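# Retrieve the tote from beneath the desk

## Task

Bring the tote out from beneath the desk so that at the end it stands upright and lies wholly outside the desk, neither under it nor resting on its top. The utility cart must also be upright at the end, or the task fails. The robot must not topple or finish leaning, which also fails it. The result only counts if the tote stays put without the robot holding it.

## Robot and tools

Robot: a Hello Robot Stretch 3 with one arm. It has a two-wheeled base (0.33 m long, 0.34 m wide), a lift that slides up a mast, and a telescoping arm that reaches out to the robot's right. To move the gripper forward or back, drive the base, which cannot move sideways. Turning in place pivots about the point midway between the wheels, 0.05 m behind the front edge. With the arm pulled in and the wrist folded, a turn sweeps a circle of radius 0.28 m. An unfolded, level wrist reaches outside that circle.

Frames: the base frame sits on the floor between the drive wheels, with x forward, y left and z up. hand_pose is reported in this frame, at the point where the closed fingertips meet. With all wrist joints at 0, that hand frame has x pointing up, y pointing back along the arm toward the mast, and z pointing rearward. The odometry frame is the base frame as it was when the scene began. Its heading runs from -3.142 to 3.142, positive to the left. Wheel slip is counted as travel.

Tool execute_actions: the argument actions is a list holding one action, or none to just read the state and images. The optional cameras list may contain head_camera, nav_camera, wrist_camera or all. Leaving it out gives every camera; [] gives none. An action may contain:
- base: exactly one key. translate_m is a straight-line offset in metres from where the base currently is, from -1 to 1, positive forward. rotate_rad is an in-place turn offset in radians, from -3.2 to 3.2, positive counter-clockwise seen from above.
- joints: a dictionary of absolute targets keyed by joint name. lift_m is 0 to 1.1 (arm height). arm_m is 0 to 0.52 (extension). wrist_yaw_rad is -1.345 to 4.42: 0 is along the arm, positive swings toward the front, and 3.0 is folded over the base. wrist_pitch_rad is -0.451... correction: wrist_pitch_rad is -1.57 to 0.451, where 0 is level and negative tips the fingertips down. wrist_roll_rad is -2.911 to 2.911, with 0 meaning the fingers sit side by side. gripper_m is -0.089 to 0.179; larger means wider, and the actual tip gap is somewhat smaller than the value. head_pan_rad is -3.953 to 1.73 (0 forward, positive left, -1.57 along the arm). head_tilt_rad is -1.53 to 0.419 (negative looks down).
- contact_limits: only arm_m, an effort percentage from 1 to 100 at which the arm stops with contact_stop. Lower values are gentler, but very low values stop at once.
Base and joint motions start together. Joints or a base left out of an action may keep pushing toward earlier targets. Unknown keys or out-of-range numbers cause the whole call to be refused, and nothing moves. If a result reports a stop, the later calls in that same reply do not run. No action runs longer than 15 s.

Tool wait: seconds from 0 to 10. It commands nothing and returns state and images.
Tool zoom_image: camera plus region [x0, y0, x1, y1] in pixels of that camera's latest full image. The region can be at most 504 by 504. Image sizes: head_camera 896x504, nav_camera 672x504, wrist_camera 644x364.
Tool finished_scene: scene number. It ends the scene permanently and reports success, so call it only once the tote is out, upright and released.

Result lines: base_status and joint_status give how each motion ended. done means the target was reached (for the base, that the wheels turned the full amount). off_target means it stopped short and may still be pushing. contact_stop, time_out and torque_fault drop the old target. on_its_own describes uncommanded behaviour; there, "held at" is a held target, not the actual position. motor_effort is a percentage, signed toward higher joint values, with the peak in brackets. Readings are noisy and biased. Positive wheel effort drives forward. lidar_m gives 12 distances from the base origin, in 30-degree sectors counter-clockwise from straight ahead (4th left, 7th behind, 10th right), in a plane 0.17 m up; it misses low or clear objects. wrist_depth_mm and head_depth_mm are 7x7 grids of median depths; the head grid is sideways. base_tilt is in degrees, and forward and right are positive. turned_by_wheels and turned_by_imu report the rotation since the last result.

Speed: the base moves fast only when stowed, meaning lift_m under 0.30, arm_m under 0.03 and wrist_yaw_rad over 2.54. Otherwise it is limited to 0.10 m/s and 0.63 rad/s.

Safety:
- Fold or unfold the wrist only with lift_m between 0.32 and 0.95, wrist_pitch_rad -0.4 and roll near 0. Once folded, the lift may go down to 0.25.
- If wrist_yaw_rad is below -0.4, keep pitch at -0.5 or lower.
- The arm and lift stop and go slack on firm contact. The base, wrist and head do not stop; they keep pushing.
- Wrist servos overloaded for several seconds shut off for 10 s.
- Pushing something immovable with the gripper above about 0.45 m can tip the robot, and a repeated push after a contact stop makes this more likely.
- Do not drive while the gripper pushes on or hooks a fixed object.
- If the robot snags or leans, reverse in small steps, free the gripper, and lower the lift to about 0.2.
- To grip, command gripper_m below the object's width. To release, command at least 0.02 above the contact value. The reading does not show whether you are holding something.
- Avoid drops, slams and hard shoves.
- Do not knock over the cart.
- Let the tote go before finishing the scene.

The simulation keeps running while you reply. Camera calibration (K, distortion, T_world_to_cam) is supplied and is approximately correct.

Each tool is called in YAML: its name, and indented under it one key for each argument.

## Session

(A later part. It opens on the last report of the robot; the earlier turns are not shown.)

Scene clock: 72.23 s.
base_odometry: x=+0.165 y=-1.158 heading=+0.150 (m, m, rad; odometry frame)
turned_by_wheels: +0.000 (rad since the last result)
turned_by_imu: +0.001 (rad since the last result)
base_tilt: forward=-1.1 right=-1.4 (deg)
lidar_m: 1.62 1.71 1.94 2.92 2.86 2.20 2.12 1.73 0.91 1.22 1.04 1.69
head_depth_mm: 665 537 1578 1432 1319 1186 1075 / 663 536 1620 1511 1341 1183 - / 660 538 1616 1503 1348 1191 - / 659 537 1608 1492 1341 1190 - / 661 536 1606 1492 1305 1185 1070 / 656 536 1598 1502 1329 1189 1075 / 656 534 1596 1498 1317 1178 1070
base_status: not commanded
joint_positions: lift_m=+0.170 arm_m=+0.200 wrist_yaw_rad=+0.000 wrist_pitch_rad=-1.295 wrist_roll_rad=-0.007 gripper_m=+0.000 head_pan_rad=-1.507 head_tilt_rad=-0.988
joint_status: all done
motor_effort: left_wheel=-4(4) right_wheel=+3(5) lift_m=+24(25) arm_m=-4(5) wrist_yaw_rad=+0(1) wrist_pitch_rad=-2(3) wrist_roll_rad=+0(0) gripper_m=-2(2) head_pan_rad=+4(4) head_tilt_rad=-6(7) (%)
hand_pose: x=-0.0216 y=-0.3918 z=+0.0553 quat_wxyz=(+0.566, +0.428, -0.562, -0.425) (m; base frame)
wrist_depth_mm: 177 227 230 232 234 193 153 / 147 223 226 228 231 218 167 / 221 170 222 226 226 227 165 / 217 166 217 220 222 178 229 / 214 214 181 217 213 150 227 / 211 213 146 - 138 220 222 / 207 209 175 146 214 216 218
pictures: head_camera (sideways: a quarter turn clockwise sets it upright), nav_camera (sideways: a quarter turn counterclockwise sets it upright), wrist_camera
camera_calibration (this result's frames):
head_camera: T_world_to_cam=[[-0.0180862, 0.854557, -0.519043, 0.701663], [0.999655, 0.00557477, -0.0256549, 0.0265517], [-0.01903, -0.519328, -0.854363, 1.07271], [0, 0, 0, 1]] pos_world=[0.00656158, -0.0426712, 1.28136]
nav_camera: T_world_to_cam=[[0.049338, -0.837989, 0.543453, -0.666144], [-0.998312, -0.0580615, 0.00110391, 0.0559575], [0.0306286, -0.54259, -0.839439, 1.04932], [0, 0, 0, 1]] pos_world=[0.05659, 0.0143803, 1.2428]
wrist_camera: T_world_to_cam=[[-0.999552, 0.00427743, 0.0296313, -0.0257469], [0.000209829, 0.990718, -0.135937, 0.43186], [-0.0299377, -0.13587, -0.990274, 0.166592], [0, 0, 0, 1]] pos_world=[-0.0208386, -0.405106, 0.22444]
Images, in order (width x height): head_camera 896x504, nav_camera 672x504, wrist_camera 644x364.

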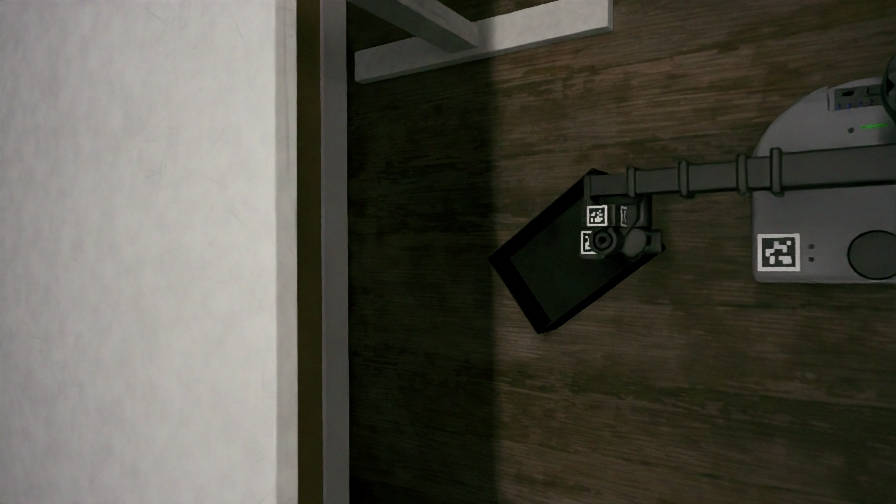

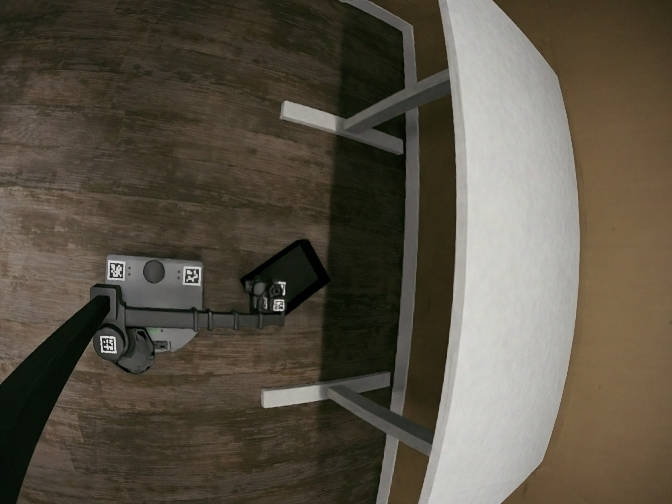

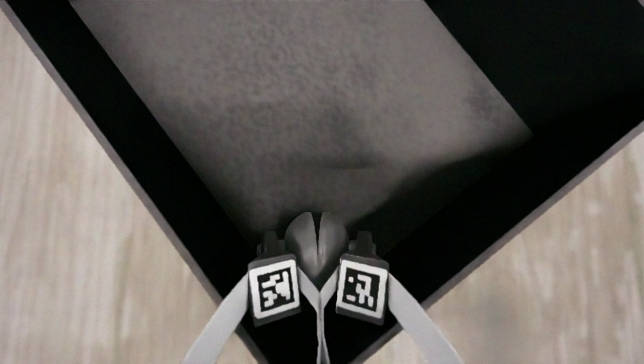

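execute_actions:
  actions:
    - {"base":{"rotate_rad":2.1}}
  cameras: []

execute_actions:
  actions:
    - {"joints":{"lift_m":0.35,"head_pan_rad":-2.2}}

Scene clock: 79.13 s.
base_odometry: x=+0.165 y=-1.158 heading=+2.250 (m, m, rad; odometry frame)
turned_by_wheels: +2.100 (rad since the last result)
turned_by_imu: +2.110 (rad since the last result)
base_tilt: forward=-1.2 right=-1.5 (deg)
lidar_m: 2.86 2.19 2.12 1.73 1.26 1.22 1.03 1.69 1.63 1.71 1.93 2.91
head_depth_mm: 1435 1669 1738 1511 1333 1189 1074 / 1512 1773 1761 1505 1330 1182 - / 1602 1897 1732 1510 1351 1200 - / 1700 1970 1745 1503 1351 1186 - / 1811 2006 1729 1500 1331 1178 1066 / 1936 2055 1729 1504 1331 1186 1070 / 2034 2000 1736 1501 1316 1185 1068
base_status: done
joint_positions: lift_m=+0.170 arm_m=+0.200 wrist_yaw_rad=-0.001 wrist_pitch_rad=-1.299 wrist_roll_rad=-0.007 gripper_m=+0.000 head_pan_rad=-1.507 head_tilt_rad=-0.988
joint_status: not commanded
motor_effort: left_wheel=-4(9) right_wheel=+5(11) lift_m=+25(25) arm_m=-3(4) wrist_yaw_rad=+0(0) wrist_pitch_rad=+0(2) wrist_roll_rad=+0(0) gripper_m=-2(3) head_pan_rad=+5(5) head_tilt_rad=-6(6) (%)
hand_pose: x=-0.0217 y=-0.3907 z=+0.0551 quat_wxyz=(+0.565, +0.429, -0.561, -0.427) (m; base frame)
wrist_depth_mm: 227 229 232 233 237 238 242 / 225 228 228 232 232 236 236 / 220 221 224 227 229 231 233 / 217 219 221 224 226 227 230 / 214 216 189 217 220 222 222 / 209 212 213 - 216 218 218 / 208 210 192 209 211 215 216
pictures: none
No camera images: the call's "cameras" was empty. Leave "cameras" out to get every camera's image.

Scene clock: 81.60 s.
base_odometry: x=+0.165 y=-1.158 heading=+2.250 (m, m, rad; odometry frame)
turned_by_wheels: +0.000 (rad since the last result)
turned_by_imu: +0.001 (rad since the last result)
base_tilt: forward=-1.1 right=-1.5 (deg)
lidar_m: 2.86 2.20 2.12 1.73 1.26 1.22 1.03 1.69 1.62 1.71 1.93 2.92
head_depth_mm: 1587 1899 1738 1466 1336 1201 - / 1535 1890 1745 1513 1327 1209 - / 1521 1817 1736 1504 1320 1207 - / 1491 1776 1727 1489 1336 1213 - / 1460 1743 1741 1496 1352 1175 1057 / 1436 1696 1738 1506 1371 1165 1071 / 1420 1680 1730 1500 1330 1181 1067
base_status: not commanded
joint_positions: lift_m=+0.350 arm_m=+0.200 wrist_yaw_rad=-0.001 wrist_pitch_rad=-1.299 wrist_roll_rad=-0.007 gripper_m=+0.000 head_pan_rad=-2.193 head_tilt_rad=-0.988
joint_status: all done
motor_effort: left_wheel=-4(4) right_wheel=+5(5) lift_m=+25(26) arm_m=-3(3) wrist_yaw_rad=+0(0) wrist_pitch_rad=-1(1) wrist_roll_rad=+0(0) gripper_m=-2(2) head_pan_rad=-5(50) head_tilt_rad=-6(5) (%)
hand_pose: x=-0.0217 y=-0.3907 z=+0.2351 quat_wxyz=(+0.565, +0.429, -0.561, -0.427) (m; base frame)
wrist_depth_mm: 415 415 421 421 432 433 441 / 407 412 417 420 423 427 431 / 399 402 408 412 421 418 429 / 393 398 400 410 410 413 419 / 387 390 395 323 399 401 354 / 384 383 387 - 395 396 353 / 376 381 384 383 386 393 343
pictures: head_camera (sideways: a quarter turn clockwise sets it upright), nav_camera (sideways: a quarter turn counterclockwise sets it upright), wrist_camera
camera_calibration (this result's frames):
head_camera: T_world_to_cam=[[0.527501, 0.67256, -0.519043, 0.698335], [0.776883, -0.629122, -0.0256549, 0.0279106], [-0.343796, -0.389703, -0.854363, 1.07469], [0, 0, 0, 1]] pos_world=[-0.0205816, -0.0333036, 1.28136]
nav_camera: T_world_to_cam=[[-0.492826, -0.679545, 0.543453, -0.662837], [-0.809102, 0.587667, 0.00110391, 0.0548034], [-0.320119, -0.439165, -0.839439, 1.05146], [0, 0, 0, 1]] pos_world=[0.0542721, -0.0208683, 1.2428]
wrist_camera: T_world_to_cam=[[-0.999549, 0.00478379, 0.0296514, -0.0309152], [0.000834205, 0.991275, -0.131806, 0.45446], [-0.0300232, -0.131722, -0.990832, 0.346542], [0, 0, 0, 1]] pos_world=[-0.0208761, -0.4047, 0.404182]
Images, in order (width x height): head_camera 896x504, nav_camera 672x504, wrist_camera 644x364.

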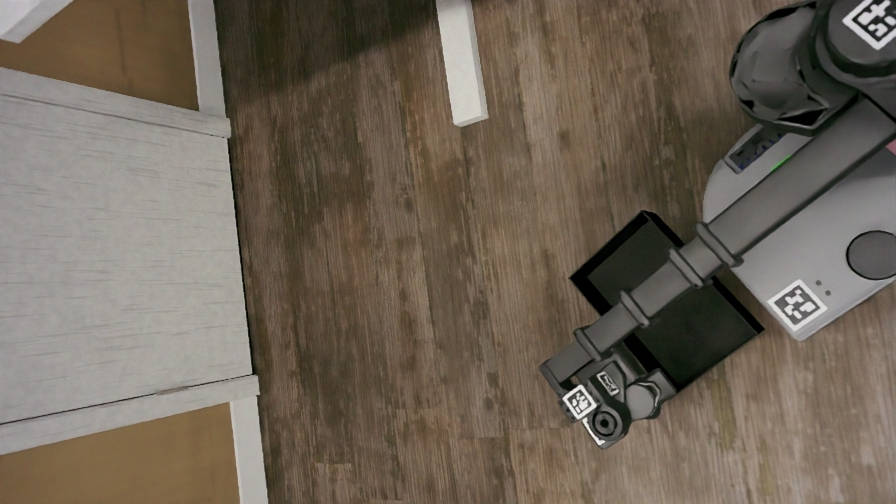

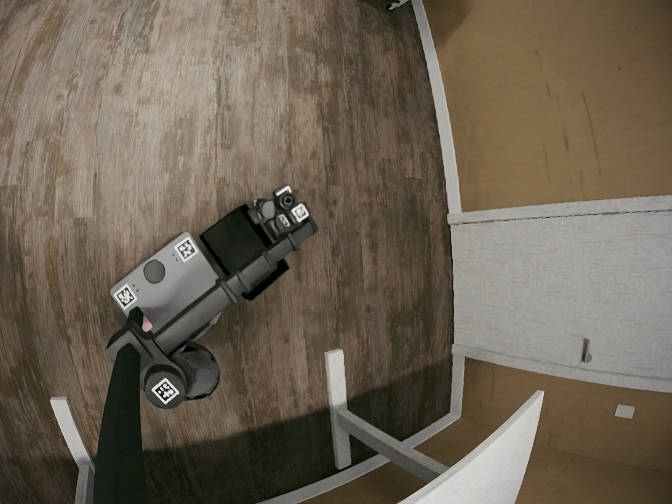

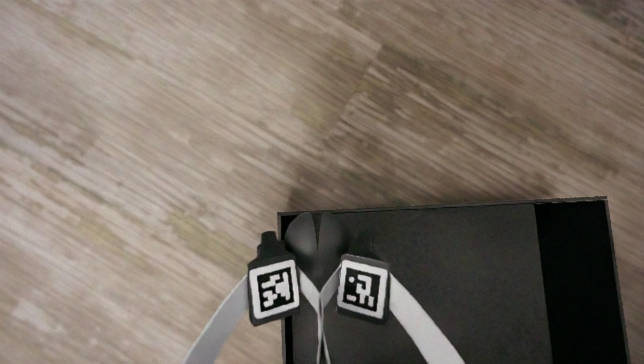

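Clear.

finished_scene:
  scene: 1

The scene is finished: the task was done.


## Next scene

The same job, from a new start.

execute_actions:
  actions:
    - {"joints":{"head_tilt_rad":-0.5}}

Scene clock: 0.87 s.
base_odometry: x=+0.000 y=+0.000 heading=+0.000 (m, m, rad; odometry frame)
turned_by_wheels: +0.000 (rad since the last result)
turned_by_imu: +0.000 (rad since the last result)
base_tilt: forward=-1.1 right=-1.5 (deg)
lidar_m: 1.87 1.65 1.35 1.67 2.04 2.27 2.38 2.11 1.61 1.91 1.65 1.65
head_depth_mm: 2014 2147 2322 2397 1860 1484 1232 / 2184 2347 2515 2524 1869 1490 1226 / 2174 2380 2663 2558 1876 1485 1233 / 1960 2114 2363 2443 1881 1497 1230 / 1751 1930 2088 2277 1883 1486 1228 / 1615 1742 1890 2041 1895 1487 1241 / 1488 1597 1717 1850 1901 1492 1223
base_status: not commanded
joint_positions: lift_m=+0.561 arm_m=-0.003 wrist_yaw_rad=+3.125 wrist_pitch_rad=-0.552 wrist_roll_rad=-0.007 gripper_m=+0.037 head_pan_rad=+0.013 head_tilt_rad=-0.493
joint_status: all done
motor_effort: left_wheel=+0(1) right_wheel=+0(0) lift_m=+21(21) arm_m=+0(0) wrist_yaw_rad=-1(0) wrist_pitch_rad=+5(5) wrist_roll_rad=+0(0) gripper_m=+0(0) head_pan_rad=+1(0) head_tilt_rad=-3(31) (%)
hand_pose: x=-0.0178 y=+0.0635 z=+0.5451 quat_wxyz=(+0.198, +0.679, +0.188, +0.681) (m; base frame)
wrist_depth_mm: - - - - - - - / - - - - - - - / - - - - - - - / - - - - - - - / 868 890 852 893 909 870 890 / 758 759 776 751 804 767 783 / 670 666 648 680 659 678 677
pictures: head_camera (sideways: a quarter turn clockwise sets it upright), nav_camera (sideways: a quarter turn counterclockwise sets it upright), wrist_camera
camera_calibration (this result's frames):
head_camera: T_world_to_cam=[[-0.505643, 0.0303087, -0.86221, 1.15186], [0.0509398, 0.998688, 0.00523264, -0.00786662], [0.861238, -0.041275, -0.506523, 0.614936], [0, 0, 0, 1]] pos_world=[0.0532219, -0.00167352, 1.30466]
nav_camera: T_world_to_cam=[[0.480856, 0.00162663, 0.876798, -1.10322], [0.00691248, -0.999974, -0.00193582, 0.0537833], [0.876772, 0.0069917, -0.480855, 0.577759], [0, 0, 0, 1]] pos_world=[0.023556, 0.0515369, 1.24522]
wrist_camera: T_world_to_cam=[[0.999048, -0.0392064, 0.0191403, 0.00568912], [-0.0102575, -0.637482, -0.770397, 0.496423], [0.042406, 0.769467, -0.637278, 0.465033], [0, 0, 0, 1]] pos_world=[-0.0203118, -0.0411432, 0.678689]
Images, in order (width x height): head_camera 896x504, nav_camera 672x504, wrist_camera 644x364.

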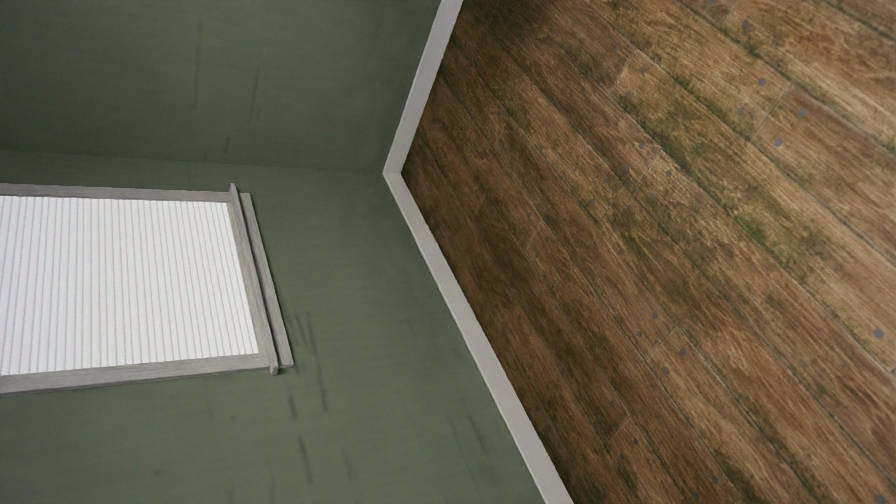

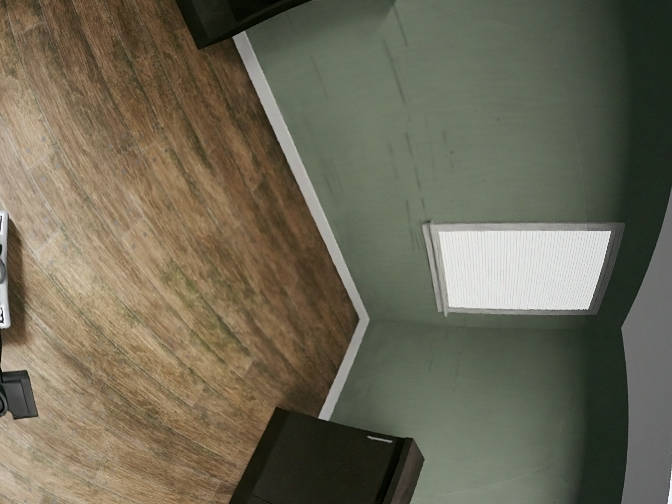

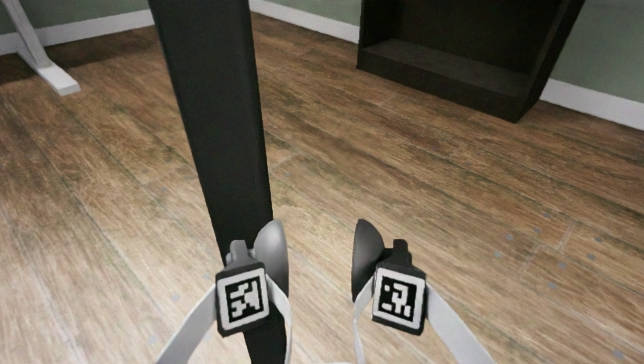

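execute_actions:
  actions:
    - {"joints":{"head_pan_rad":-3.75,"lift_m":0.27}}
  cameras: ["head_camera","nav_camera"]

Scene clock: 7.07 s.
base_odometry: x=+0.000 y=+0.000 heading=+0.000 (m, m, rad; odometry frame)
turned_by_wheels: +0.000 (rad since the last result)
turned_by_imu: +0.001 (rad since the last result)
base_tilt: forward=-1.2 right=-1.5 (deg)
lidar_m: 1.88 1.65 1.35 1.67 2.04 2.27 2.38 2.11 1.60 1.91 1.65 1.65
head_depth_mm: 1945 2085 2347 2507 - - - / 1968 2100 2345 2444 1885 1478 1256 / 2025 2114 2449 2561 1891 1486 1230 / 2041 2154 2490 2570 1887 1487 1236 / 2075 2184 2528 2499 1890 1495 1229 / 2102 2220 2536 2430 1890 1496 1232 / 2123 2267 2534 2446 1888 1494 1235
base_status: not commanded
joint_positions: lift_m=+0.270 arm_m=-0.003 wrist_yaw_rad=+3.125 wrist_pitch_rad=-0.552 wrist_roll_rad=-0.007 gripper_m=+0.037 head_pan_rad=-3.743 head_tilt_rad=-0.494
joint_status: all done
motor_effort: left_wheel=-1(1) right_wheel=+0(0) lift_m=+14(18) arm_m=+0(0) wrist_yaw_rad=+0(1) wrist_pitch_rad=+5(5) wrist_roll_rad=+0(0) gripper_m=+0(0) head_pan_rad=-4(51) head_tilt_rad=-3(3) (%)
hand_pose: x=-0.0178 y=+0.0635 z=+0.2542 quat_wxyz=(+0.198, +0.679, +0.188, +0.681) (m; base frame)
wrist_depth_mm: - - - - - - - / 933 905 - 942 937 980 947 / 711 711 - 739 729 726 754 / 588 593 605 603 593 594 604 / 502 512 - 539 505 522 509 / 446 - - - 452 442 439 / - - - - 378 387 390
pictures: head_camera (sideways: a quarter turn clockwise sets it upright), nav_camera (sideways: a quarter turn counterclockwise sets it upright)
camera_calibration (this result's frames):
head_camera: T_world_to_cam=[[0.3961, -0.316333, -0.861997, 1.14608], [-0.617088, -0.786877, 0.00520567, -0.00375653], [-0.679932, 0.529866, -0.506887, 0.624811], [0, 0, 0, 1]] pos_world=[-0.0314495, 0.0285205, 1.30464]
nav_camera: T_world_to_cam=[[-0.394248, 0.275954, 0.876594, -1.09762], [0.570545, 0.821264, -0.00193332, 0.0503419], [-0.720449, 0.499374, -0.481226, 0.587985], [0, 0, 0, 1]] pos_world=[-0.0378431, -0.0320765, 1.24522]
Images, in order (width x height): head_camera 896x504, nav_camera 672x504.

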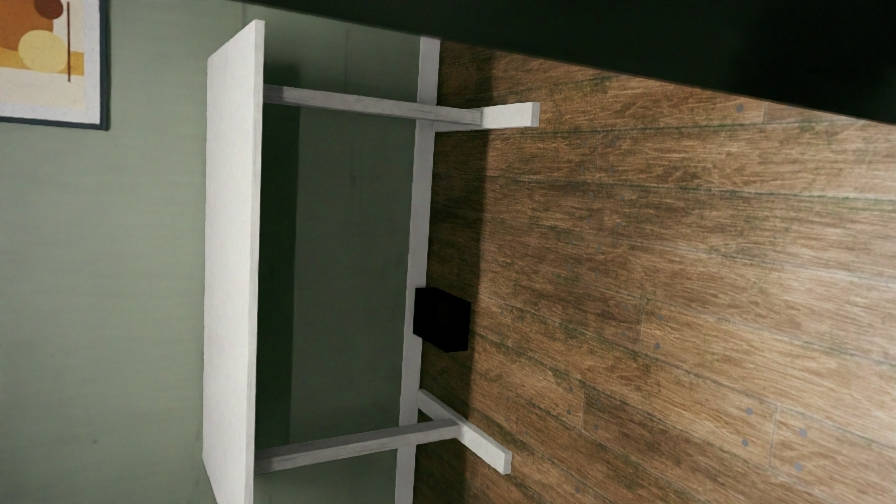

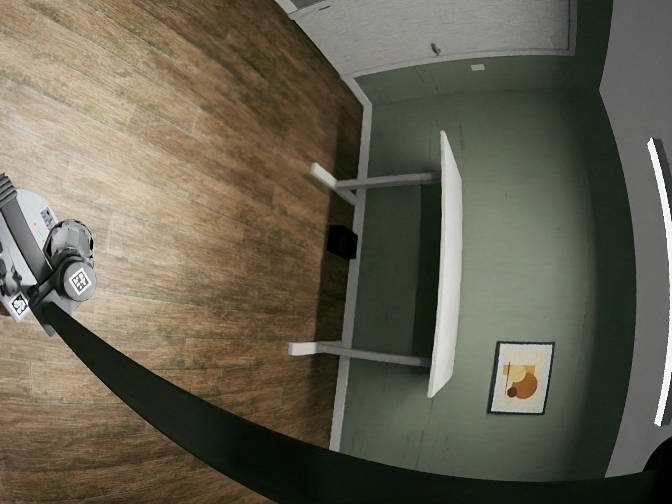

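execute_actions:
  actions:
    - {"base":{"rotate_rad":2.74},"joints":{"head_pan_rad":-1.5,"head_tilt_rad":-1.0}}
  cameras: []

execute_actions:
  actions:
    - {"base":{"translate_m":1.0}}
  cameras: []

execute_actions:
  actions:
    - {"base":{"translate_m":0.46}}
  cameras: []

execute_actions:
  actions:
    - {"base":{"rotate_rad":1.18}}
  cameras: []

execute_actions:
  actions:
    - {"joints":{"lift_m":0.35,"wrist_pitch_rad":-0.4}}
  cameras: []

execute_actions:
  actions:
    - {"joints":{"wrist_yaw_rad":0,"gripper_m":0.0}}

Scene clock: 20.17 s.
base_odometry: x=+0.000 y=+0.000 heading=+2.740 (m, m, rad; odometry frame)
turned_by_wheels: +2.740 (rad since the last result)
turned_by_imu: +2.744 (rad since the last result)
base_tilt: forward=-1.2 right=-1.5 (deg)
lidar_m: 2.26 2.28 1.71 1.60 1.80 1.65 1.66 1.79 1.64 1.36 2.09 2.04
head_depth_mm: 1423 1671 1725 1503 1326 1189 1078 / 1313 1691 1707 1494 1319 1195 1092 / 1341 1733 1678 1482 1316 1225 - / 1559 1782 1697 1492 1309 1216 - / 1645 1816 1704 1481 1321 1177 1066 / 1575 1835 1695 1476 1314 1179 1067 / 1887 1977 1684 1471 1301 1179 1065
base_status: done
joint_positions: lift_m=+0.270 arm_m=-0.003 wrist_yaw_rad=+3.125 wrist_pitch_rad=-0.552 wrist_roll_rad=-0.007 gripper_m=+0.037 head_pan_rad=-1.507 head_tilt_rad=-0.988
joint_status: all done
motor_effort: left_wheel=-2(10) right_wheel=+2(13) lift_m=+15(15) arm_m=+0(0) wrist_yaw_rad=+0(0) wrist_pitch_rad=+5(5) wrist_roll_rad=+0(0) gripper_m=+0(0) head_pan_rad=+4(52) head_tilt_rad=-6(33) (%)
hand_pose: x=-0.0178 y=+0.0634 z=+0.2542 quat_wxyz=(+0.198, +0.679, +0.188, +0.681) (m; base frame)
wrist_depth_mm: - - - - - - - / 892 915 - 963 927 959 974 / 707 721 - 730 731 739 739 / 594 587 588 595 598 601 620 / 501 514 - 536 501 520 518 / 442 - - - 456 434 445 / - - - - 379 391 394
pictures: none
No camera images: the call's "cameras" was empty. Leave "cameras" out to get every camera's image.

Scene clock: 25.27 s.
base_odometry: x=-0.920 y=+0.391 heading=+2.740 (m, m, rad; odometry frame)
turned_by_wheels: +0.000 (rad since the last result)
turned_by_imu: +0.002 (rad since the last result)
base_tilt: forward=-1.2 right=-1.5 (deg)
lidar_m: 1.27 1.84 1.70 1.74 1.72 2.57 2.60 2.20 1.72 2.05 1.25 1.55
head_depth_mm: 1717 1876 1716 1499 1328 1195 1085 / 1836 2001 1721 1491 1324 1189 1103 / 1915 1989 1717 1488 1313 1213 - / 1986 2005 1706 1486 1317 1216 - / 2078 1992 1696 1481 1308 1178 1069 / 2191 1978 1689 1484 1304 1174 1066 / 2071 1975 1690 1466 1304 1171 1064
base_status: done
joint_positions: lift_m=+0.270 arm_m=-0.003 wrist_yaw_rad=+3.125 wrist_pitch_rad=-0.552 wrist_roll_rad=-0.007 gripper_m=+0.037 head_pan_rad=-1.507 head_tilt_rad=-0.988
joint_status: not commanded
motor_effort: left_wheel=-2(7) right_wheel=+3(11) lift_m=+15(15) arm_m=+0(0) wrist_yaw_rad=+0(0) wrist_pitch_rad=+5(5) wrist_roll_rad=+0(0) gripper_m=+0(1) head_pan_rad=+4(4) head_tilt_rad=-6(5) (%)
hand_pose: x=-0.0178 y=+0.0634 z=+0.2542 quat_wxyz=(+0.198, +0.679, +0.188, +0.681) (m; base frame)
wrist_depth_mm: - - - - - - - / 928 892 - 938 909 969 969 / 698 728 - 721 724 734 756 / 584 585 599 585 600 605 611 / 503 509 - 534 514 518 519 / 451 - - - 447 443 444 / - - - - 379 395 387
pictures: none
No camera images: the call's "cameras" was empty. Leave "cameras" out to get every camera's image.

Scene clock: 28.53 s.
base_odometry: x=-1.344 y=+0.571 heading=+2.740 (m, m, rad; odometry frame)
turned_by_wheels: +0.000 (rad since the last result)
turned_by_imu: +0.001 (rad since the last result)
base_tilt: forward=-1.2 right=-1.5 (deg)
lidar_m: 0.82 1.44 1.53 1.53 1.96 2.99 3.01 2.19 1.91 1.85 1.02 1.13
head_depth_mm: 1926 2013 1712 1499 1327 1181 1069 / 2008 2002 1715 1503 1321 1189 1103 / 2080 1994 1712 1485 1316 1218 - / 2182 2019 1698 1489 1321 1214 - / 670 2011 1694 1478 1305 1179 1071 / 626 1866 1626 1469 1306 1177 1069 / 622 528 1626 1477 1300 1176 1061
base_status: done
joint_positions: lift_m=+0.270 arm_m=-0.003 wrist_yaw_rad=+3.125 wrist_pitch_rad=-0.552 wrist_roll_rad=-0.007 gripper_m=+0.037 head_pan_rad=-1.506 head_tilt_rad=-0.988
joint_status: not commanded
motor_effort: left_wheel=-2(8) right_wheel=+2(9) lift_m=+15(14) arm_m=+0(0) wrist_yaw_rad=+0(0) wrist_pitch_rad=+5(5) wrist_roll_rad=+0(0) gripper_m=+1(0) head_pan_rad=+4(4) head_tilt_rad=-6(6) (%)
hand_pose: x=-0.0178 y=+0.0634 z=+0.2542 quat_wxyz=(+0.198, +0.679, +0.188, +0.681) (m; base frame)
wrist_depth_mm: - - - - - - - / 909 902 - 942 905 932 950 / 730 702 - 732 742 744 732 / 583 584 607 602 605 608 607 / 492 510 - 537 513 507 518 / 437 - - - 450 445 441 / - - - - 381 389 395
pictures: none
No camera images: the call's "cameras" was empty. Leave "cameras" out to get every camera's image.

Scene clock: 30.50 s.
base_odometry: x=-1.344 y=+0.571 heading=-2.364 (m, m, rad; odometry frame)
turned_by_wheels: +1.180 (rad since the last result)
turned_by_imu: +1.181 (rad since the last result)
base_tilt: forward=-1.2 right=-1.5 (deg)
lidar_m: 1.53 1.60 1.88 2.98 3.08 2.18 1.92 1.02 1.07 1.13 0.82 1.58
head_depth_mm: 638 526 467 1492 1328 1189 1076 / 636 524 466 1488 1324 1188 1093 / 632 521 464 1483 1314 1218 - / 630 519 461 1481 1311 1219 - / 627 519 460 1485 1312 1177 1069 / 624 517 460 1473 1310 1175 1065 / 622 515 458 1359 1285 1172 1071
base_status: done
joint_positions: lift_m=+0.270 arm_m=-0.003 wrist_yaw_rad=+3.125 wrist_pitch_rad=-0.552 wrist_roll_rad=-0.007 gripper_m=+0.037 head_pan_rad=-1.506 head_tilt_rad=-0.988
joint_status: not commanded
motor_effort: left_wheel=-2(10) right_wheel=+2(11) lift_m=+15(16) arm_m=-1(1) wrist_yaw_rad=+0(0) wrist_pitch_rad=+5(5) wrist_roll_rad=+0(0) gripper_m=+0(0) head_pan_rad=+4(5) head_tilt_rad=-5(6) (%)
hand_pose: x=-0.0178 y=+0.0634 z=+0.2542 quat_wxyz=(+0.198, +0.679, +0.188, +0.681) (m; base frame)
wrist_depth_mm: - - - - - - - / 898 926 - 922 948 952 924 / 732 716 - 737 726 746 748 / 582 582 602 604 594 611 616 / 506 511 - 523 521 516 521 / 447 - - - 447 443 443 / - - - - 383 393 397
pictures: none
No camera images: the call's "cameras" was empty. Leave "cameras" out to get every camera's image.

Scene clock: 32.07 s.
base_odometry: x=-1.344 y=+0.571 heading=-2.364 (m, m, rad; odometry frame)
turned_by_wheels: +0.000 (rad since the last result)
turned_by_imu: +0.000 (rad since the last result)
base_tilt: forward=-1.2 right=-1.5 (deg)
lidar_m: 1.53 1.61 1.88 2.99 3.09 2.19 1.92 1.02 1.07 1.13 0.82 1.59
head_depth_mm: 639 527 466 1490 1331 1191 1082 / 637 524 465 1481 1324 1195 1096 / 632 521 464 1494 1317 1213 - / 631 520 462 1464 1316 1221 - / 628 518 461 1474 1310 1180 1067 / 625 517 459 1480 1310 1175 1062 / 623 515 458 1361 1293 1175 1067
base_status: not commanded
joint_positions: lift_m=+0.350 arm_m=-0.003 wrist_yaw_rad=+3.125 wrist_pitch_rad=-0.421 wrist_roll_rad=-0.007 gripper_m=+0.037 head_pan_rad=-1.506 head_tilt_rad=-0.988
joint_status: all done
motor_effort: left_wheel=-2(2) right_wheel=+2(2) lift_m=+26(27) arm_m=-1(0) wrist_yaw_rad=+0(0) wrist_pitch_rad=+9(9) wrist_roll_rad=+0(0) gripper_m=+0(1) head_pan_rad=+4(4) head_tilt_rad=-5(6) (%)
hand_pose: x=-0.0175 y=+0.0818 z=+0.3616 quat_wxyz=(+0.153, +0.690, +0.143, +0.693) (m; base frame)
wrist_depth_mm: - - - - - - - / - - - - - - - / - - - - - - - / 885 867 - 871 867 904 881 / 694 708 - 717 726 713 732 / 612 597 - 603 627 600 593 / 508 515 - 534 509 517 515
pictures: none
No camera images: the call's "cameras" was empty. Leave "cameras" out to get every camera's image.

Scene clock: 34.63 s.
base_odometry: x=-1.344 y=+0.571 heading=-2.364 (m, m, rad; odometry frame)
turned_by_wheels: +0.000 (rad since the last result)
turned_by_imu: +0.001 (rad since the last result)
base_tilt: forward=-1.2 right=-1.5 (deg)
lidar_m: 1.53 1.60 1.88 2.99 3.10 2.19 1.92 1.02 1.07 1.13 0.82 1.59
head_depth_mm: 639 527 467 1502 1319 1194 1077 / 637 523 465 1501 1321 1189 1103 / 632 521 463 1486 1325 1214 - / 631 520 463 1475 1330 1202 - / 628 518 460 1475 1311 1179 1070 / 626 516 458 1469 1306 1183 1068 / 623 514 458 1350 1285 1176 1068
base_status: not commanded
joint_positions: lift_m=+0.350 arm_m=-0.003 wrist_yaw_rad=+0.001 wrist_pitch_rad=-0.421 wrist_roll_rad=-0.007 gripper_m=+0.000 head_pan_rad=-1.506 head_tilt_rad=-0.988
joint_status: all done
motor_effort: left_wheel=-3(3) right_wheel=+2(2) lift_m=+26(26) arm_m=+0(0) wrist_yaw_rad=-2(2) wrist_pitch_rad=+9(10) wrist_roll_rad=+0(0) gripper_m=-2(90) head_pan_rad=+5(4) head_tilt_rad=-6(6) (%)
hand_pose: x=-0.0212 y=-0.3661 z=+0.3616 quat_wxyz=(+0.694, +0.149, -0.689, -0.147) (m; base frame)
wrist_depth_mm: 787 789 788 807 803 822 827 / 856 864 864 852 883 869 910 / 890 908 930 933 967 956 967 / 725 852 871 894 880 904 864 / 597 708 663 740 725 718 707 / 578 594 592 - 609 605 601 / 506 515 505 504 516 523 517
pictures: head_camera (sideways: a quarter turn clockwise sets it upright), nav_camera (sideways: a quarter turn counterclockwise sets it upright), wrist_camera
camera_calibration (this result's frames):
head_camera: T_world_to_cam=[[-0.0182032, 0.854628, -0.518921, 0.701505], [0.999654, 0.00570974, -0.0256633, 0.0265625], [-0.0189696, -0.519209, -0.854437, 1.0728], [0, 0, 0, 1]] pos_world=[0.00656699, -0.0426682, 1.28135]
nav_camera: T_world_to_cam=[[0.0494531, -0.838059, 0.543333, -0.665989], [-0.998305, -0.0581928, 0.00110478, 0.0559564], [0.0306922, -0.542467, -0.839516, 1.04942], [0, 0, 0, 1]] pos_world=[0.0565876, 0.0143953, 1.2428]
wrist_camera: T_world_to_cam=[[-0.999597, 0.0234482, 0.0160244, -0.0225763], [-0.00110428, 0.53171, -0.846926, 0.537097], [-0.0283793, -0.846602, -0.53147, 0.0473194], [0, 0, 0, 1]] pos_world=[-0.0206312, -0.24499, 0.480392]
Images, in order (width x height): head_camera 896x504, nav_camera 672x504, wrist_camera 644x364.

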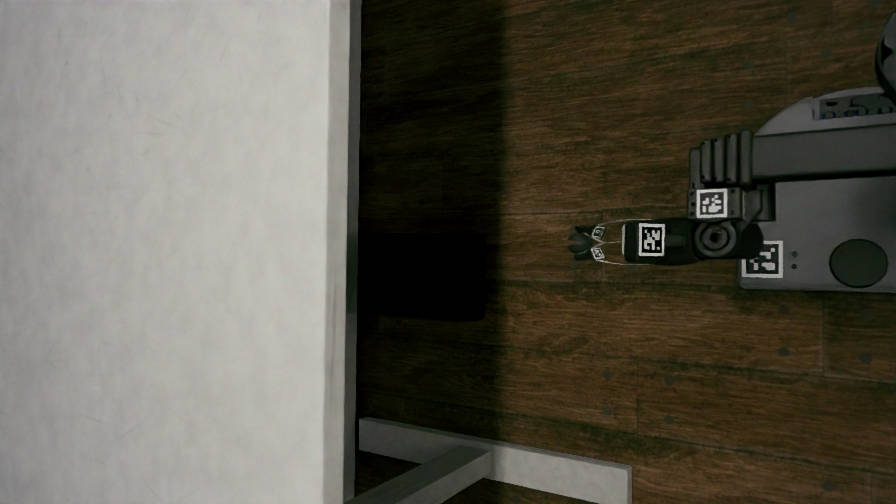

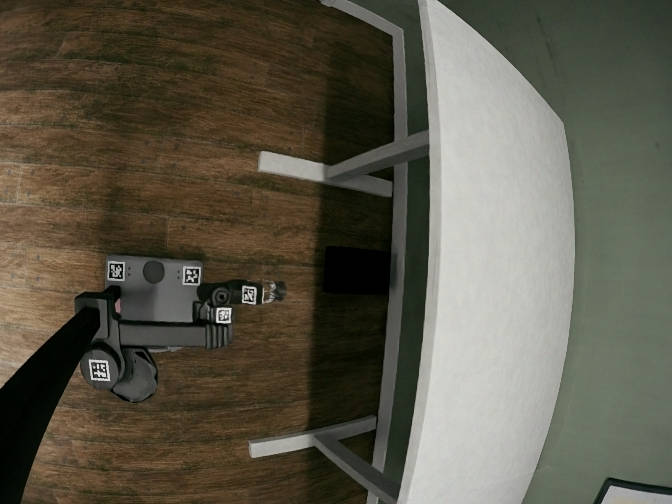

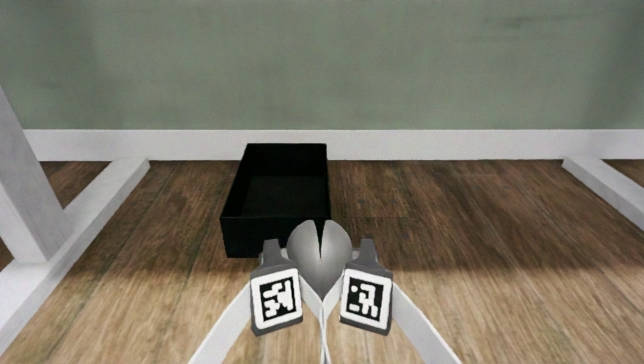

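execute_actions:
  actions:
    - {"base":{"translate_m":0.08},"joints":{"wrist_pitch_rad":-0.75,"arm_m":0.52,"lift_m":0.25}}
  cameras: ["wrist_camera"]

execute_actions:
  actions:
    - {"joints":{"lift_m":0.11}}
  cameras: ["wrist_camera","head_camera"]

Scene clock: 44.03 s.
base_odometry: x=-1.401 y=+0.515 heading=-2.364 (m, m, rad; odometry frame)
turned_by_wheels: +0.000 (rad since the last result)
turned_by_imu: +0.002 (rad since the last result)
base_tilt: forward=-1.2 right=-1.5 (deg)
lidar_m: 1.45 1.53 1.84 2.99 3.08 2.25 1.99 1.08 1.17 1.13 0.78 1.50
head_depth_mm: 638 525 465 1490 1325 1189 1080 / 634 524 465 1496 1326 1183 1101 / 635 522 464 1489 1315 1188 - / 629 520 461 1428 1315 1195 - / 629 518 460 1478 1313 1186 1068 / 624 516 459 1448 1311 1180 1070 / 620 514 458 1392 1290 1175 1059
base_status: done
joint_positions: lift_m=+0.250 arm_m=+0.517 wrist_yaw_rad=+0.000 wrist_pitch_rad=-0.758 wrist_roll_rad=-0.007 gripper_m=+0.000 head_pan_rad=-1.506 head_tilt_rad=-0.988
joint_status: all done
joint sent to its limit — the command would take arm_m past its upper limit, so that joint was sent only as far as its limit.
motor_effort: left_wheel=-3(5) right_wheel=+2(7) lift_m=+15(23) arm_m=+4(4) wrist_yaw_rad=-1(1) wrist_pitch_rad=+3(6) wrist_roll_rad=+0(0) gripper_m=-3(2) head_pan_rad=+5(4) head_tilt_rad=-6(6) (%)
hand_pose: x=-0.0216 y=-0.8314 z=+0.1954 quat_wxyz=(+0.659, +0.263, -0.654, -0.261) (m; base frame)
wrist_depth_mm: 372 375 376 376 378 387 386 / 419 417 419 426 425 434 435 / 458 462 467 379 463 476 485 / 419 427 411 411 410 445 440 / 381 388 376 401 378 393 393 / 344 346 322 - 342 358 355 / 317 318 307 313 309 318 326
pictures: wrist_camera
camera_calibration (this result's frames):
wrist_camera: T_world_to_cam=[[-0.999555, 0.0184891, 0.0233884, -0.014944], [-0.000140442, 0.781554, -0.623837, 0.807885], [-0.0298135, -0.623563, -0.781204, -0.200734], [0, 0, 0, 1]] pos_world=[-0.0208084, -0.7563, 0.347524]
Images, in order (width x height): wrist_camera 644x364.

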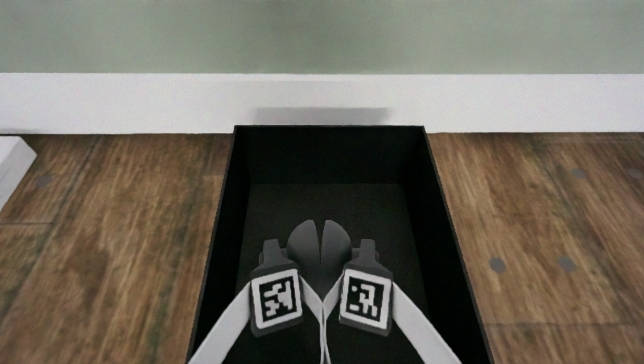

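Scene clock: 46.13 s.
base_odometry: x=-1.401 y=+0.515 heading=-2.364 (m, m, rad; odometry frame)
turned_by_wheels: +0.000 (rad since the last result)
turned_by_imu: +0.001 (rad since the last result)
base_tilt: forward=-1.2 right=-1.4 (deg)
lidar_m: 1.45 1.52 1.84 2.99 3.09 2.26 2.00 1.08 1.18 1.13 0.78 1.50
head_depth_mm: 638 524 466 1500 1324 1194 1080 / 636 524 465 1492 1319 1183 1096 / 632 521 464 1525 1320 1202 - / 630 520 462 1483 1305 1198 - / 627 518 459 1482 1316 1180 1070 / 624 515 460 1449 1308 1169 1070 / 624 514 458 1395 1296 1178 1065
base_status: not commanded
joint_positions: lift_m=+0.110 arm_m=+0.517 wrist_yaw_rad=+0.000 wrist_pitch_rad=-0.758 wrist_roll_rad=-0.007 gripper_m=+0.000 head_pan_rad=-1.506 head_tilt_rad=-0.988
joint_status: all done
motor_effort: left_wheel=-3(3) right_wheel=+3(3) lift_m=+15(14) arm_m=+4(4) wrist_yaw_rad=-1(0) wrist_pitch_rad=+3(4) wrist_roll_rad=+0(0) gripper_m=-2(2) head_pan_rad=+5(5) head_tilt_rad=-6(6) (%)
hand_pose: x=-0.0216 y=-0.8314 z=+0.0554 quat_wxyz=(+0.659, +0.263, -0.654, -0.261) (m; base frame)
wrist_depth_mm: 358 360 262 269 269 355 375 / 333 319 290 307 305 216 349 / 288 180 278 289 291 203 289 / 251 165 248 255 258 203 160 / 224 153 225 233 228 202 138 / 118 152 205 - 209 200 138 / 112 153 184 187 187 186 138
pictures: head_camera (sideways: a quarter turn clockwise sets it upright), wrist_camera
camera_calibration (this result's frames):
head_camera: T_world_to_cam=[[-0.0182033, 0.854628, -0.518922, 0.701505], [0.999654, 0.00570986, -0.0256633, 0.0265625], [-0.0189696, -0.519209, -0.854437, 1.0728], [0, 0, 0, 1]] pos_world=[0.006567, -0.0426682, 1.28135]
wrist_camera: T_world_to_cam=[[-0.999555, 0.0184892, 0.0233884, -0.0116694], [-0.000140326, 0.781554, -0.623837, 0.720552], [-0.0298135, -0.623563, -0.781204, -0.310105], [0, 0, 0, 1]] pos_world=[-0.0208084, -0.756305, 0.207525]
Images, in order (width x height): head_camera 896x504, wrist_camera 644x364.

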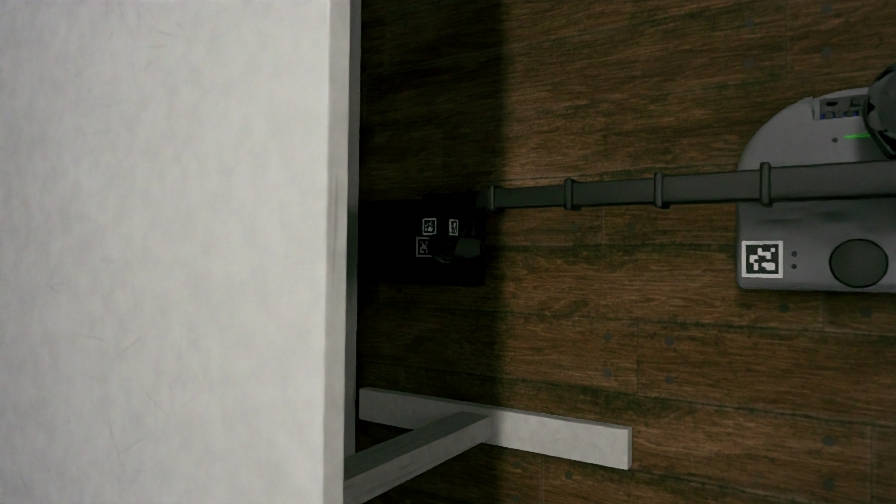

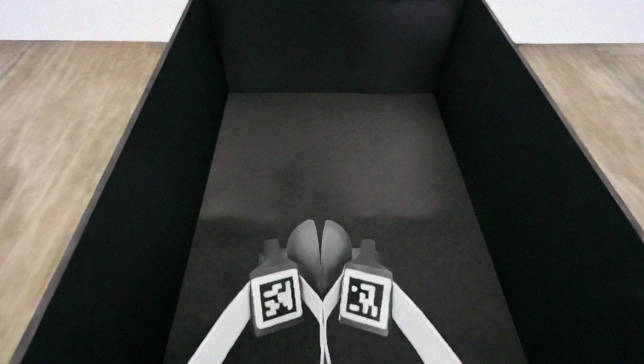

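execute_actions:
  actions:
    - {"joints":{"wrist_pitch_rad":-1.3,"lift_m":0.17}}
  cameras: []

execute_actions:
  actions:
    - {"joints":{"arm_m":0.2}}
  cameras: ["head_camera"]

execute_actions:
  actions:
    - {"base":{"rotate_rad":-2.2}}
  cameras: []

execute_actions:
  actions:
    - {"joints":{"lift_m":0.35,"head_pan_rad":-0.9}}

Scene clock: 54.37 s.
base_odometry: x=-1.401 y=+0.515 heading=-2.364 (m, m, rad; odometry frame)
turned_by_wheels: +0.000 (rad since the last result)
turned_by_imu: +0.001 (rad since the last result)
base_tilt: forward=-1.2 right=-1.5 (deg)
lidar_m: 1.45 1.53 1.84 2.99 3.09 2.26 1.99 1.08 1.17 1.13 0.78 1.50
head_depth_mm: 637 525 466 1499 1328 1192 1080 / 636 523 466 1495 1327 1189 1096 / 631 520 464 1484 1317 1200 - / 627 519 462 1463 1315 1205 - / 626 516 461 1476 1314 1179 1069 / 625 516 459 1457 1300 1177 1070 / 623 515 457 1395 1295 1174 1066
base_status: not commanded
joint_positions: lift_m=+0.170 arm_m=+0.517 wrist_yaw_rad=+0.000 wrist_pitch_rad=-1.285 wrist_roll_rad=-0.007 gripper_m=+0.000 head_pan_rad=-1.506 head_tilt_rad=-0.988
joint_status: all done
motor_effort: left_wheel=-2(2) right_wheel=+2(2) lift_m=+26(26) arm_m=+1(4) wrist_yaw_rad=-1(1) wrist_pitch_rad=-7(15) wrist_roll_rad=+0(0) gripper_m=-2(2) head_pan_rad=+5(5) head_tilt_rad=-5(6) (%)
hand_pose: x=-0.0216 y=-0.7111 z=+0.0557 quat_wxyz=(+0.568, +0.425, -0.564, -0.423) (m; base frame)
wrist_depth_mm: 231 151 232 234 234 204 153 / 227 152 227 227 231 204 152 / 221 153 222 225 226 203 145 / 215 153 218 219 221 201 144 / 211 154 213 215 215 201 137 / 207 155 209 - 212 189 137 / 204 131 125 124 126 133 126
pictures: none
No camera images: the call's "cameras" was empty. Leave "cameras" out to get every camera's image.

Scene clock: 57.90 s.
base_odometry: x=-1.401 y=+0.515 heading=-2.364 (m, m, rad; odometry frame)
turned_by_wheels: +0.000 (rad since the last result)
turned_by_imu: +0.001 (rad since the last result)
base_tilt: forward=-1.2 right=-1.4 (deg)
lidar_m: 1.45 1.53 1.84 2.99 3.10 2.26 2.00 1.09 1.17 1.13 0.78 1.50
head_depth_mm: 640 526 466 1493 1330 1184 1076 / 633 524 465 1490 1324 1185 1099 / 632 522 463 1483 1334 1203 - / 628 520 462 1480 1333 1196 - / 628 519 460 1476 1311 1180 1072 / 624 516 460 1454 1314 1176 1068 / 621 515 458 1396 1290 1171 1066
base_status: not commanded
joint_positions: lift_m=+0.170 arm_m=+0.200 wrist_yaw_rad=+0.001 wrist_pitch_rad=-1.287 wrist_roll_rad=-0.007 gripper_m=+0.000 head_pan_rad=-1.506 head_tilt_rad=-0.988
joint_status: all done
motor_effort: left_wheel=-3(3) right_wheel=+2(2) lift_m=+26(26) arm_m=-4(5) wrist_yaw_rad=-1(1) wrist_pitch_rad=-6(7) wrist_roll_rad=+0(0) gripper_m=-2(2) head_pan_rad=+4(4) head_tilt_rad=-6(6) (%)
hand_pose: x=-0.0216 y=-0.3938 z=+0.0556 quat_wxyz=(+0.568, +0.426, -0.563, -0.423) (m; base frame)
wrist_depth_mm: 232 153 231 236 236 203 151 / 227 153 227 230 231 201 152 / 222 154 224 225 224 202 144 / 217 153 217 219 222 201 144 / 212 153 214 217 216 201 137 / 209 155 209 - 213 188 137 / 205 131 125 125 125 132 126
pictures: head_camera (sideways: a quarter turn clockwise sets it upright)
camera_calibration (this result's frames):
head_camera: T_world_to_cam=[[-0.0182036, 0.854634, -0.518912, 0.701493], [0.999654, 0.00571003, -0.0256639, 0.0265634], [-0.0189703, -0.5192, -0.854442, 1.07281], [0, 0, 0, 1]] pos_world=[0.00656698, -0.0426679, 1.28135]
Images, in order (width x height): head_camera 896x504.

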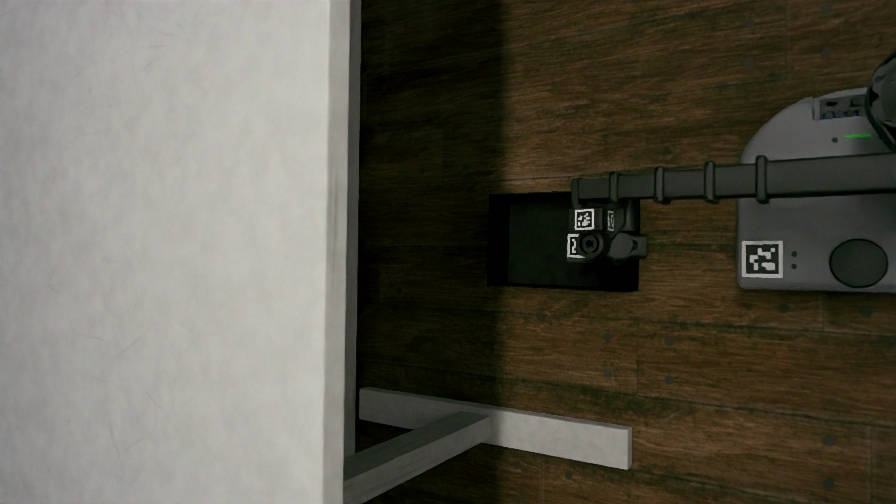

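Scene clock: 62.37 s.
base_odometry: x=-1.401 y=+0.515 heading=+1.720 (m, m, rad; odometry frame)
turned_by_wheels: -2.200 (rad since the last result)
turned_by_imu: -2.203 (rad since the last result)
base_tilt: forward=-1.2 right=-1.5 (deg)
lidar_m: 1.08 1.13 0.78 1.47 1.45 1.46 1.84 2.99 3.00 2.26 2.00 1.09
head_depth_mm: 2448 2025 1709 1495 1327 1187 1074 / 2401 2009 1710 1493 1316 1188 1101 / 2450 2009 1704 1475 1341 1201 - / 2377 2006 1708 1482 1335 1188 - / 2231 1990 1700 1487 1313 1158 1074 / 2093 1984 1699 1461 1304 1163 1070 / 2026 1975 1685 1474 1302 1179 1072
base_status: done
joint_positions: lift_m=+0.170 arm_m=+0.200 wrist_yaw_rad=+0.002 wrist_pitch_rad=-1.300 wrist_roll_rad=-0.007 gripper_m=+0.000 head_pan_rad=-1.506 head_tilt_rad=-0.988
joint_status: not commanded
motor_effort: left_wheel=+2(6) right_wheel=-5(14) lift_m=+26(26) arm_m=-3(4) wrist_yaw_rad=-2(3) wrist_pitch_rad=+0(6) wrist_roll_rad=+0(0) gripper_m=-2(3) head_pan_rad=+5(4) head_tilt_rad=-6(6) (%)
hand_pose: x=-0.0215 y=-0.3905 z=+0.0550 quat_wxyz=(+0.566, +0.430, -0.560, -0.426) (m; base frame)
wrist_depth_mm: 229 232 231 233 235 238 241 / 226 226 229 232 230 232 234 / 221 222 225 225 230 230 230 / 217 218 220 221 223 223 228 / 210 212 212 214 218 221 224 / 206 208 210 - 217 216 217 / 202 204 204 207 184 212 215
pictures: none
No camera images: the call's "cameras" was empty. Leave "cameras" out to get every camera's image.

Scene clock: 64.83 s.
base_odometry: x=-1.401 y=+0.515 heading=+1.720 (m, m, rad; odometry frame)
turned_by_wheels: +0.000 (rad since the last result)
turned_by_imu: +0.001 (rad since the last result)
base_tilt: forward=-1.2 right=-1.5 (deg)
lidar_m: 1.08 1.13 0.78 1.47 1.44 1.46 1.84 2.99 3.03 2.26 1.99 1.09
head_depth_mm: 2046 2005 1709 1495 1342 1173 1079 / 2037 2001 1710 1496 1342 1173 - / 2045 2009 1693 1496 1327 1180 - / 2061 1991 1701 1487 1315 1183 - / 2089 1983 1699 1490 1318 1183 1066 / 2075 1970 1693 1464 1312 1175 1071 / 2073 1956 1675 1447 1309 1170 1066
base_status: not commanded
joint_positions: lift_m=+0.350 arm_m=+0.200 wrist_yaw_rad=+0.001 wrist_pitch_rad=-1.300 wrist_roll_rad=-0.007 gripper_m=+0.000 head_pan_rad=-0.907 head_tilt_rad=-0.988
joint_status: all done
motor_effort: left_wheel=+2(2) right_wheel=-4(5) lift_m=+26(27) arm_m=-3(3) wrist_yaw_rad=-1(3) wrist_pitch_rad=+0(0) wrist_roll_rad=+0(0) gripper_m=-2(3) head_pan_rad=+5(47) head_tilt_rad=-6(6) (%)
hand_pose: x=-0.0216 y=-0.3904 z=+0.2350 quat_wxyz=(+0.565, +0.430, -0.560, -0.426) (m; base frame)
wrist_depth_mm: 417 411 420 431 424 432 434 / 408 407 410 414 418 419 429 / 398 406 404 407 416 419 420 / 395 397 398 407 406 415 420 / 346 383 385 392 397 403 398 / 347 381 383 - 390 392 396 / 353 371 375 375 385 384 392
pictures: head_camera (sideways: a quarter turn clockwise sets it upright), nav_camera (sideways: a quarter turn counterclockwise sets it upright), wrist_camera
camera_calibration (this result's frames):
head_camera: T_world_to_cam=[[-0.497117, 0.695417, -0.518912, 0.704414], [0.82221, 0.568605, -0.0256639, 0.0276458], [0.277209, -0.439413, -0.854442, 1.071], [0, 0, 0, 1]] pos_world=[0.0305539, -0.0349682, 1.28135]
nav_camera: T_world_to_cam=[[0.513575, -0.664109, 0.543324, -0.668808], [-0.791491, -0.611179, 0.00110485, 0.0546947], [0.331335, -0.430604, -0.839522, 1.0476], [0, 0, 0, 1]] pos_world=[0.0396679, 0.0403663, 1.2428]
wrist_camera: T_world_to_cam=[[-0.999553, 0.00214447, 0.0298227, -0.0318939], [-0.00176936, 0.991434, -0.130594, 0.453859], [-0.0298473, -0.130588, -0.990987, 0.346976], [0, 0, 0, 1]] pos_world=[-0.0207203, -0.404592, 0.404071]
Images, in order (width x height): head_camera 896x504, nav_camera 672x504, wrist_camera 644x364.

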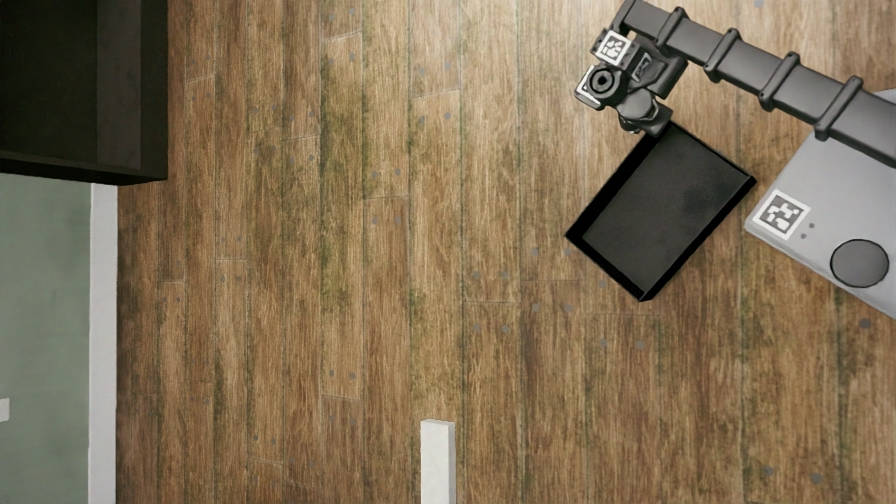

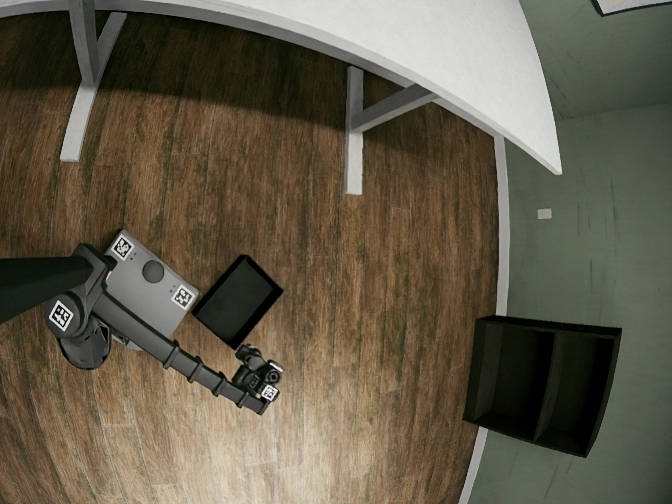

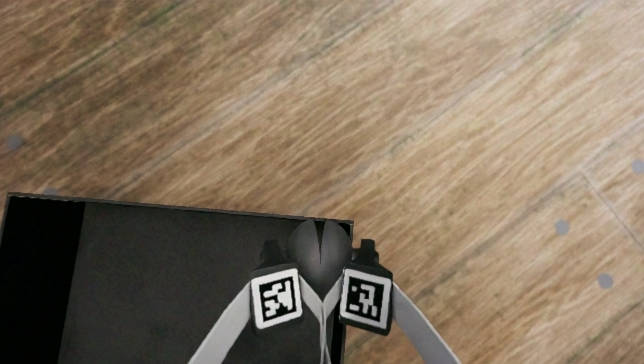

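finished_scene:
  scene: 2

The scene is finished: the task was done.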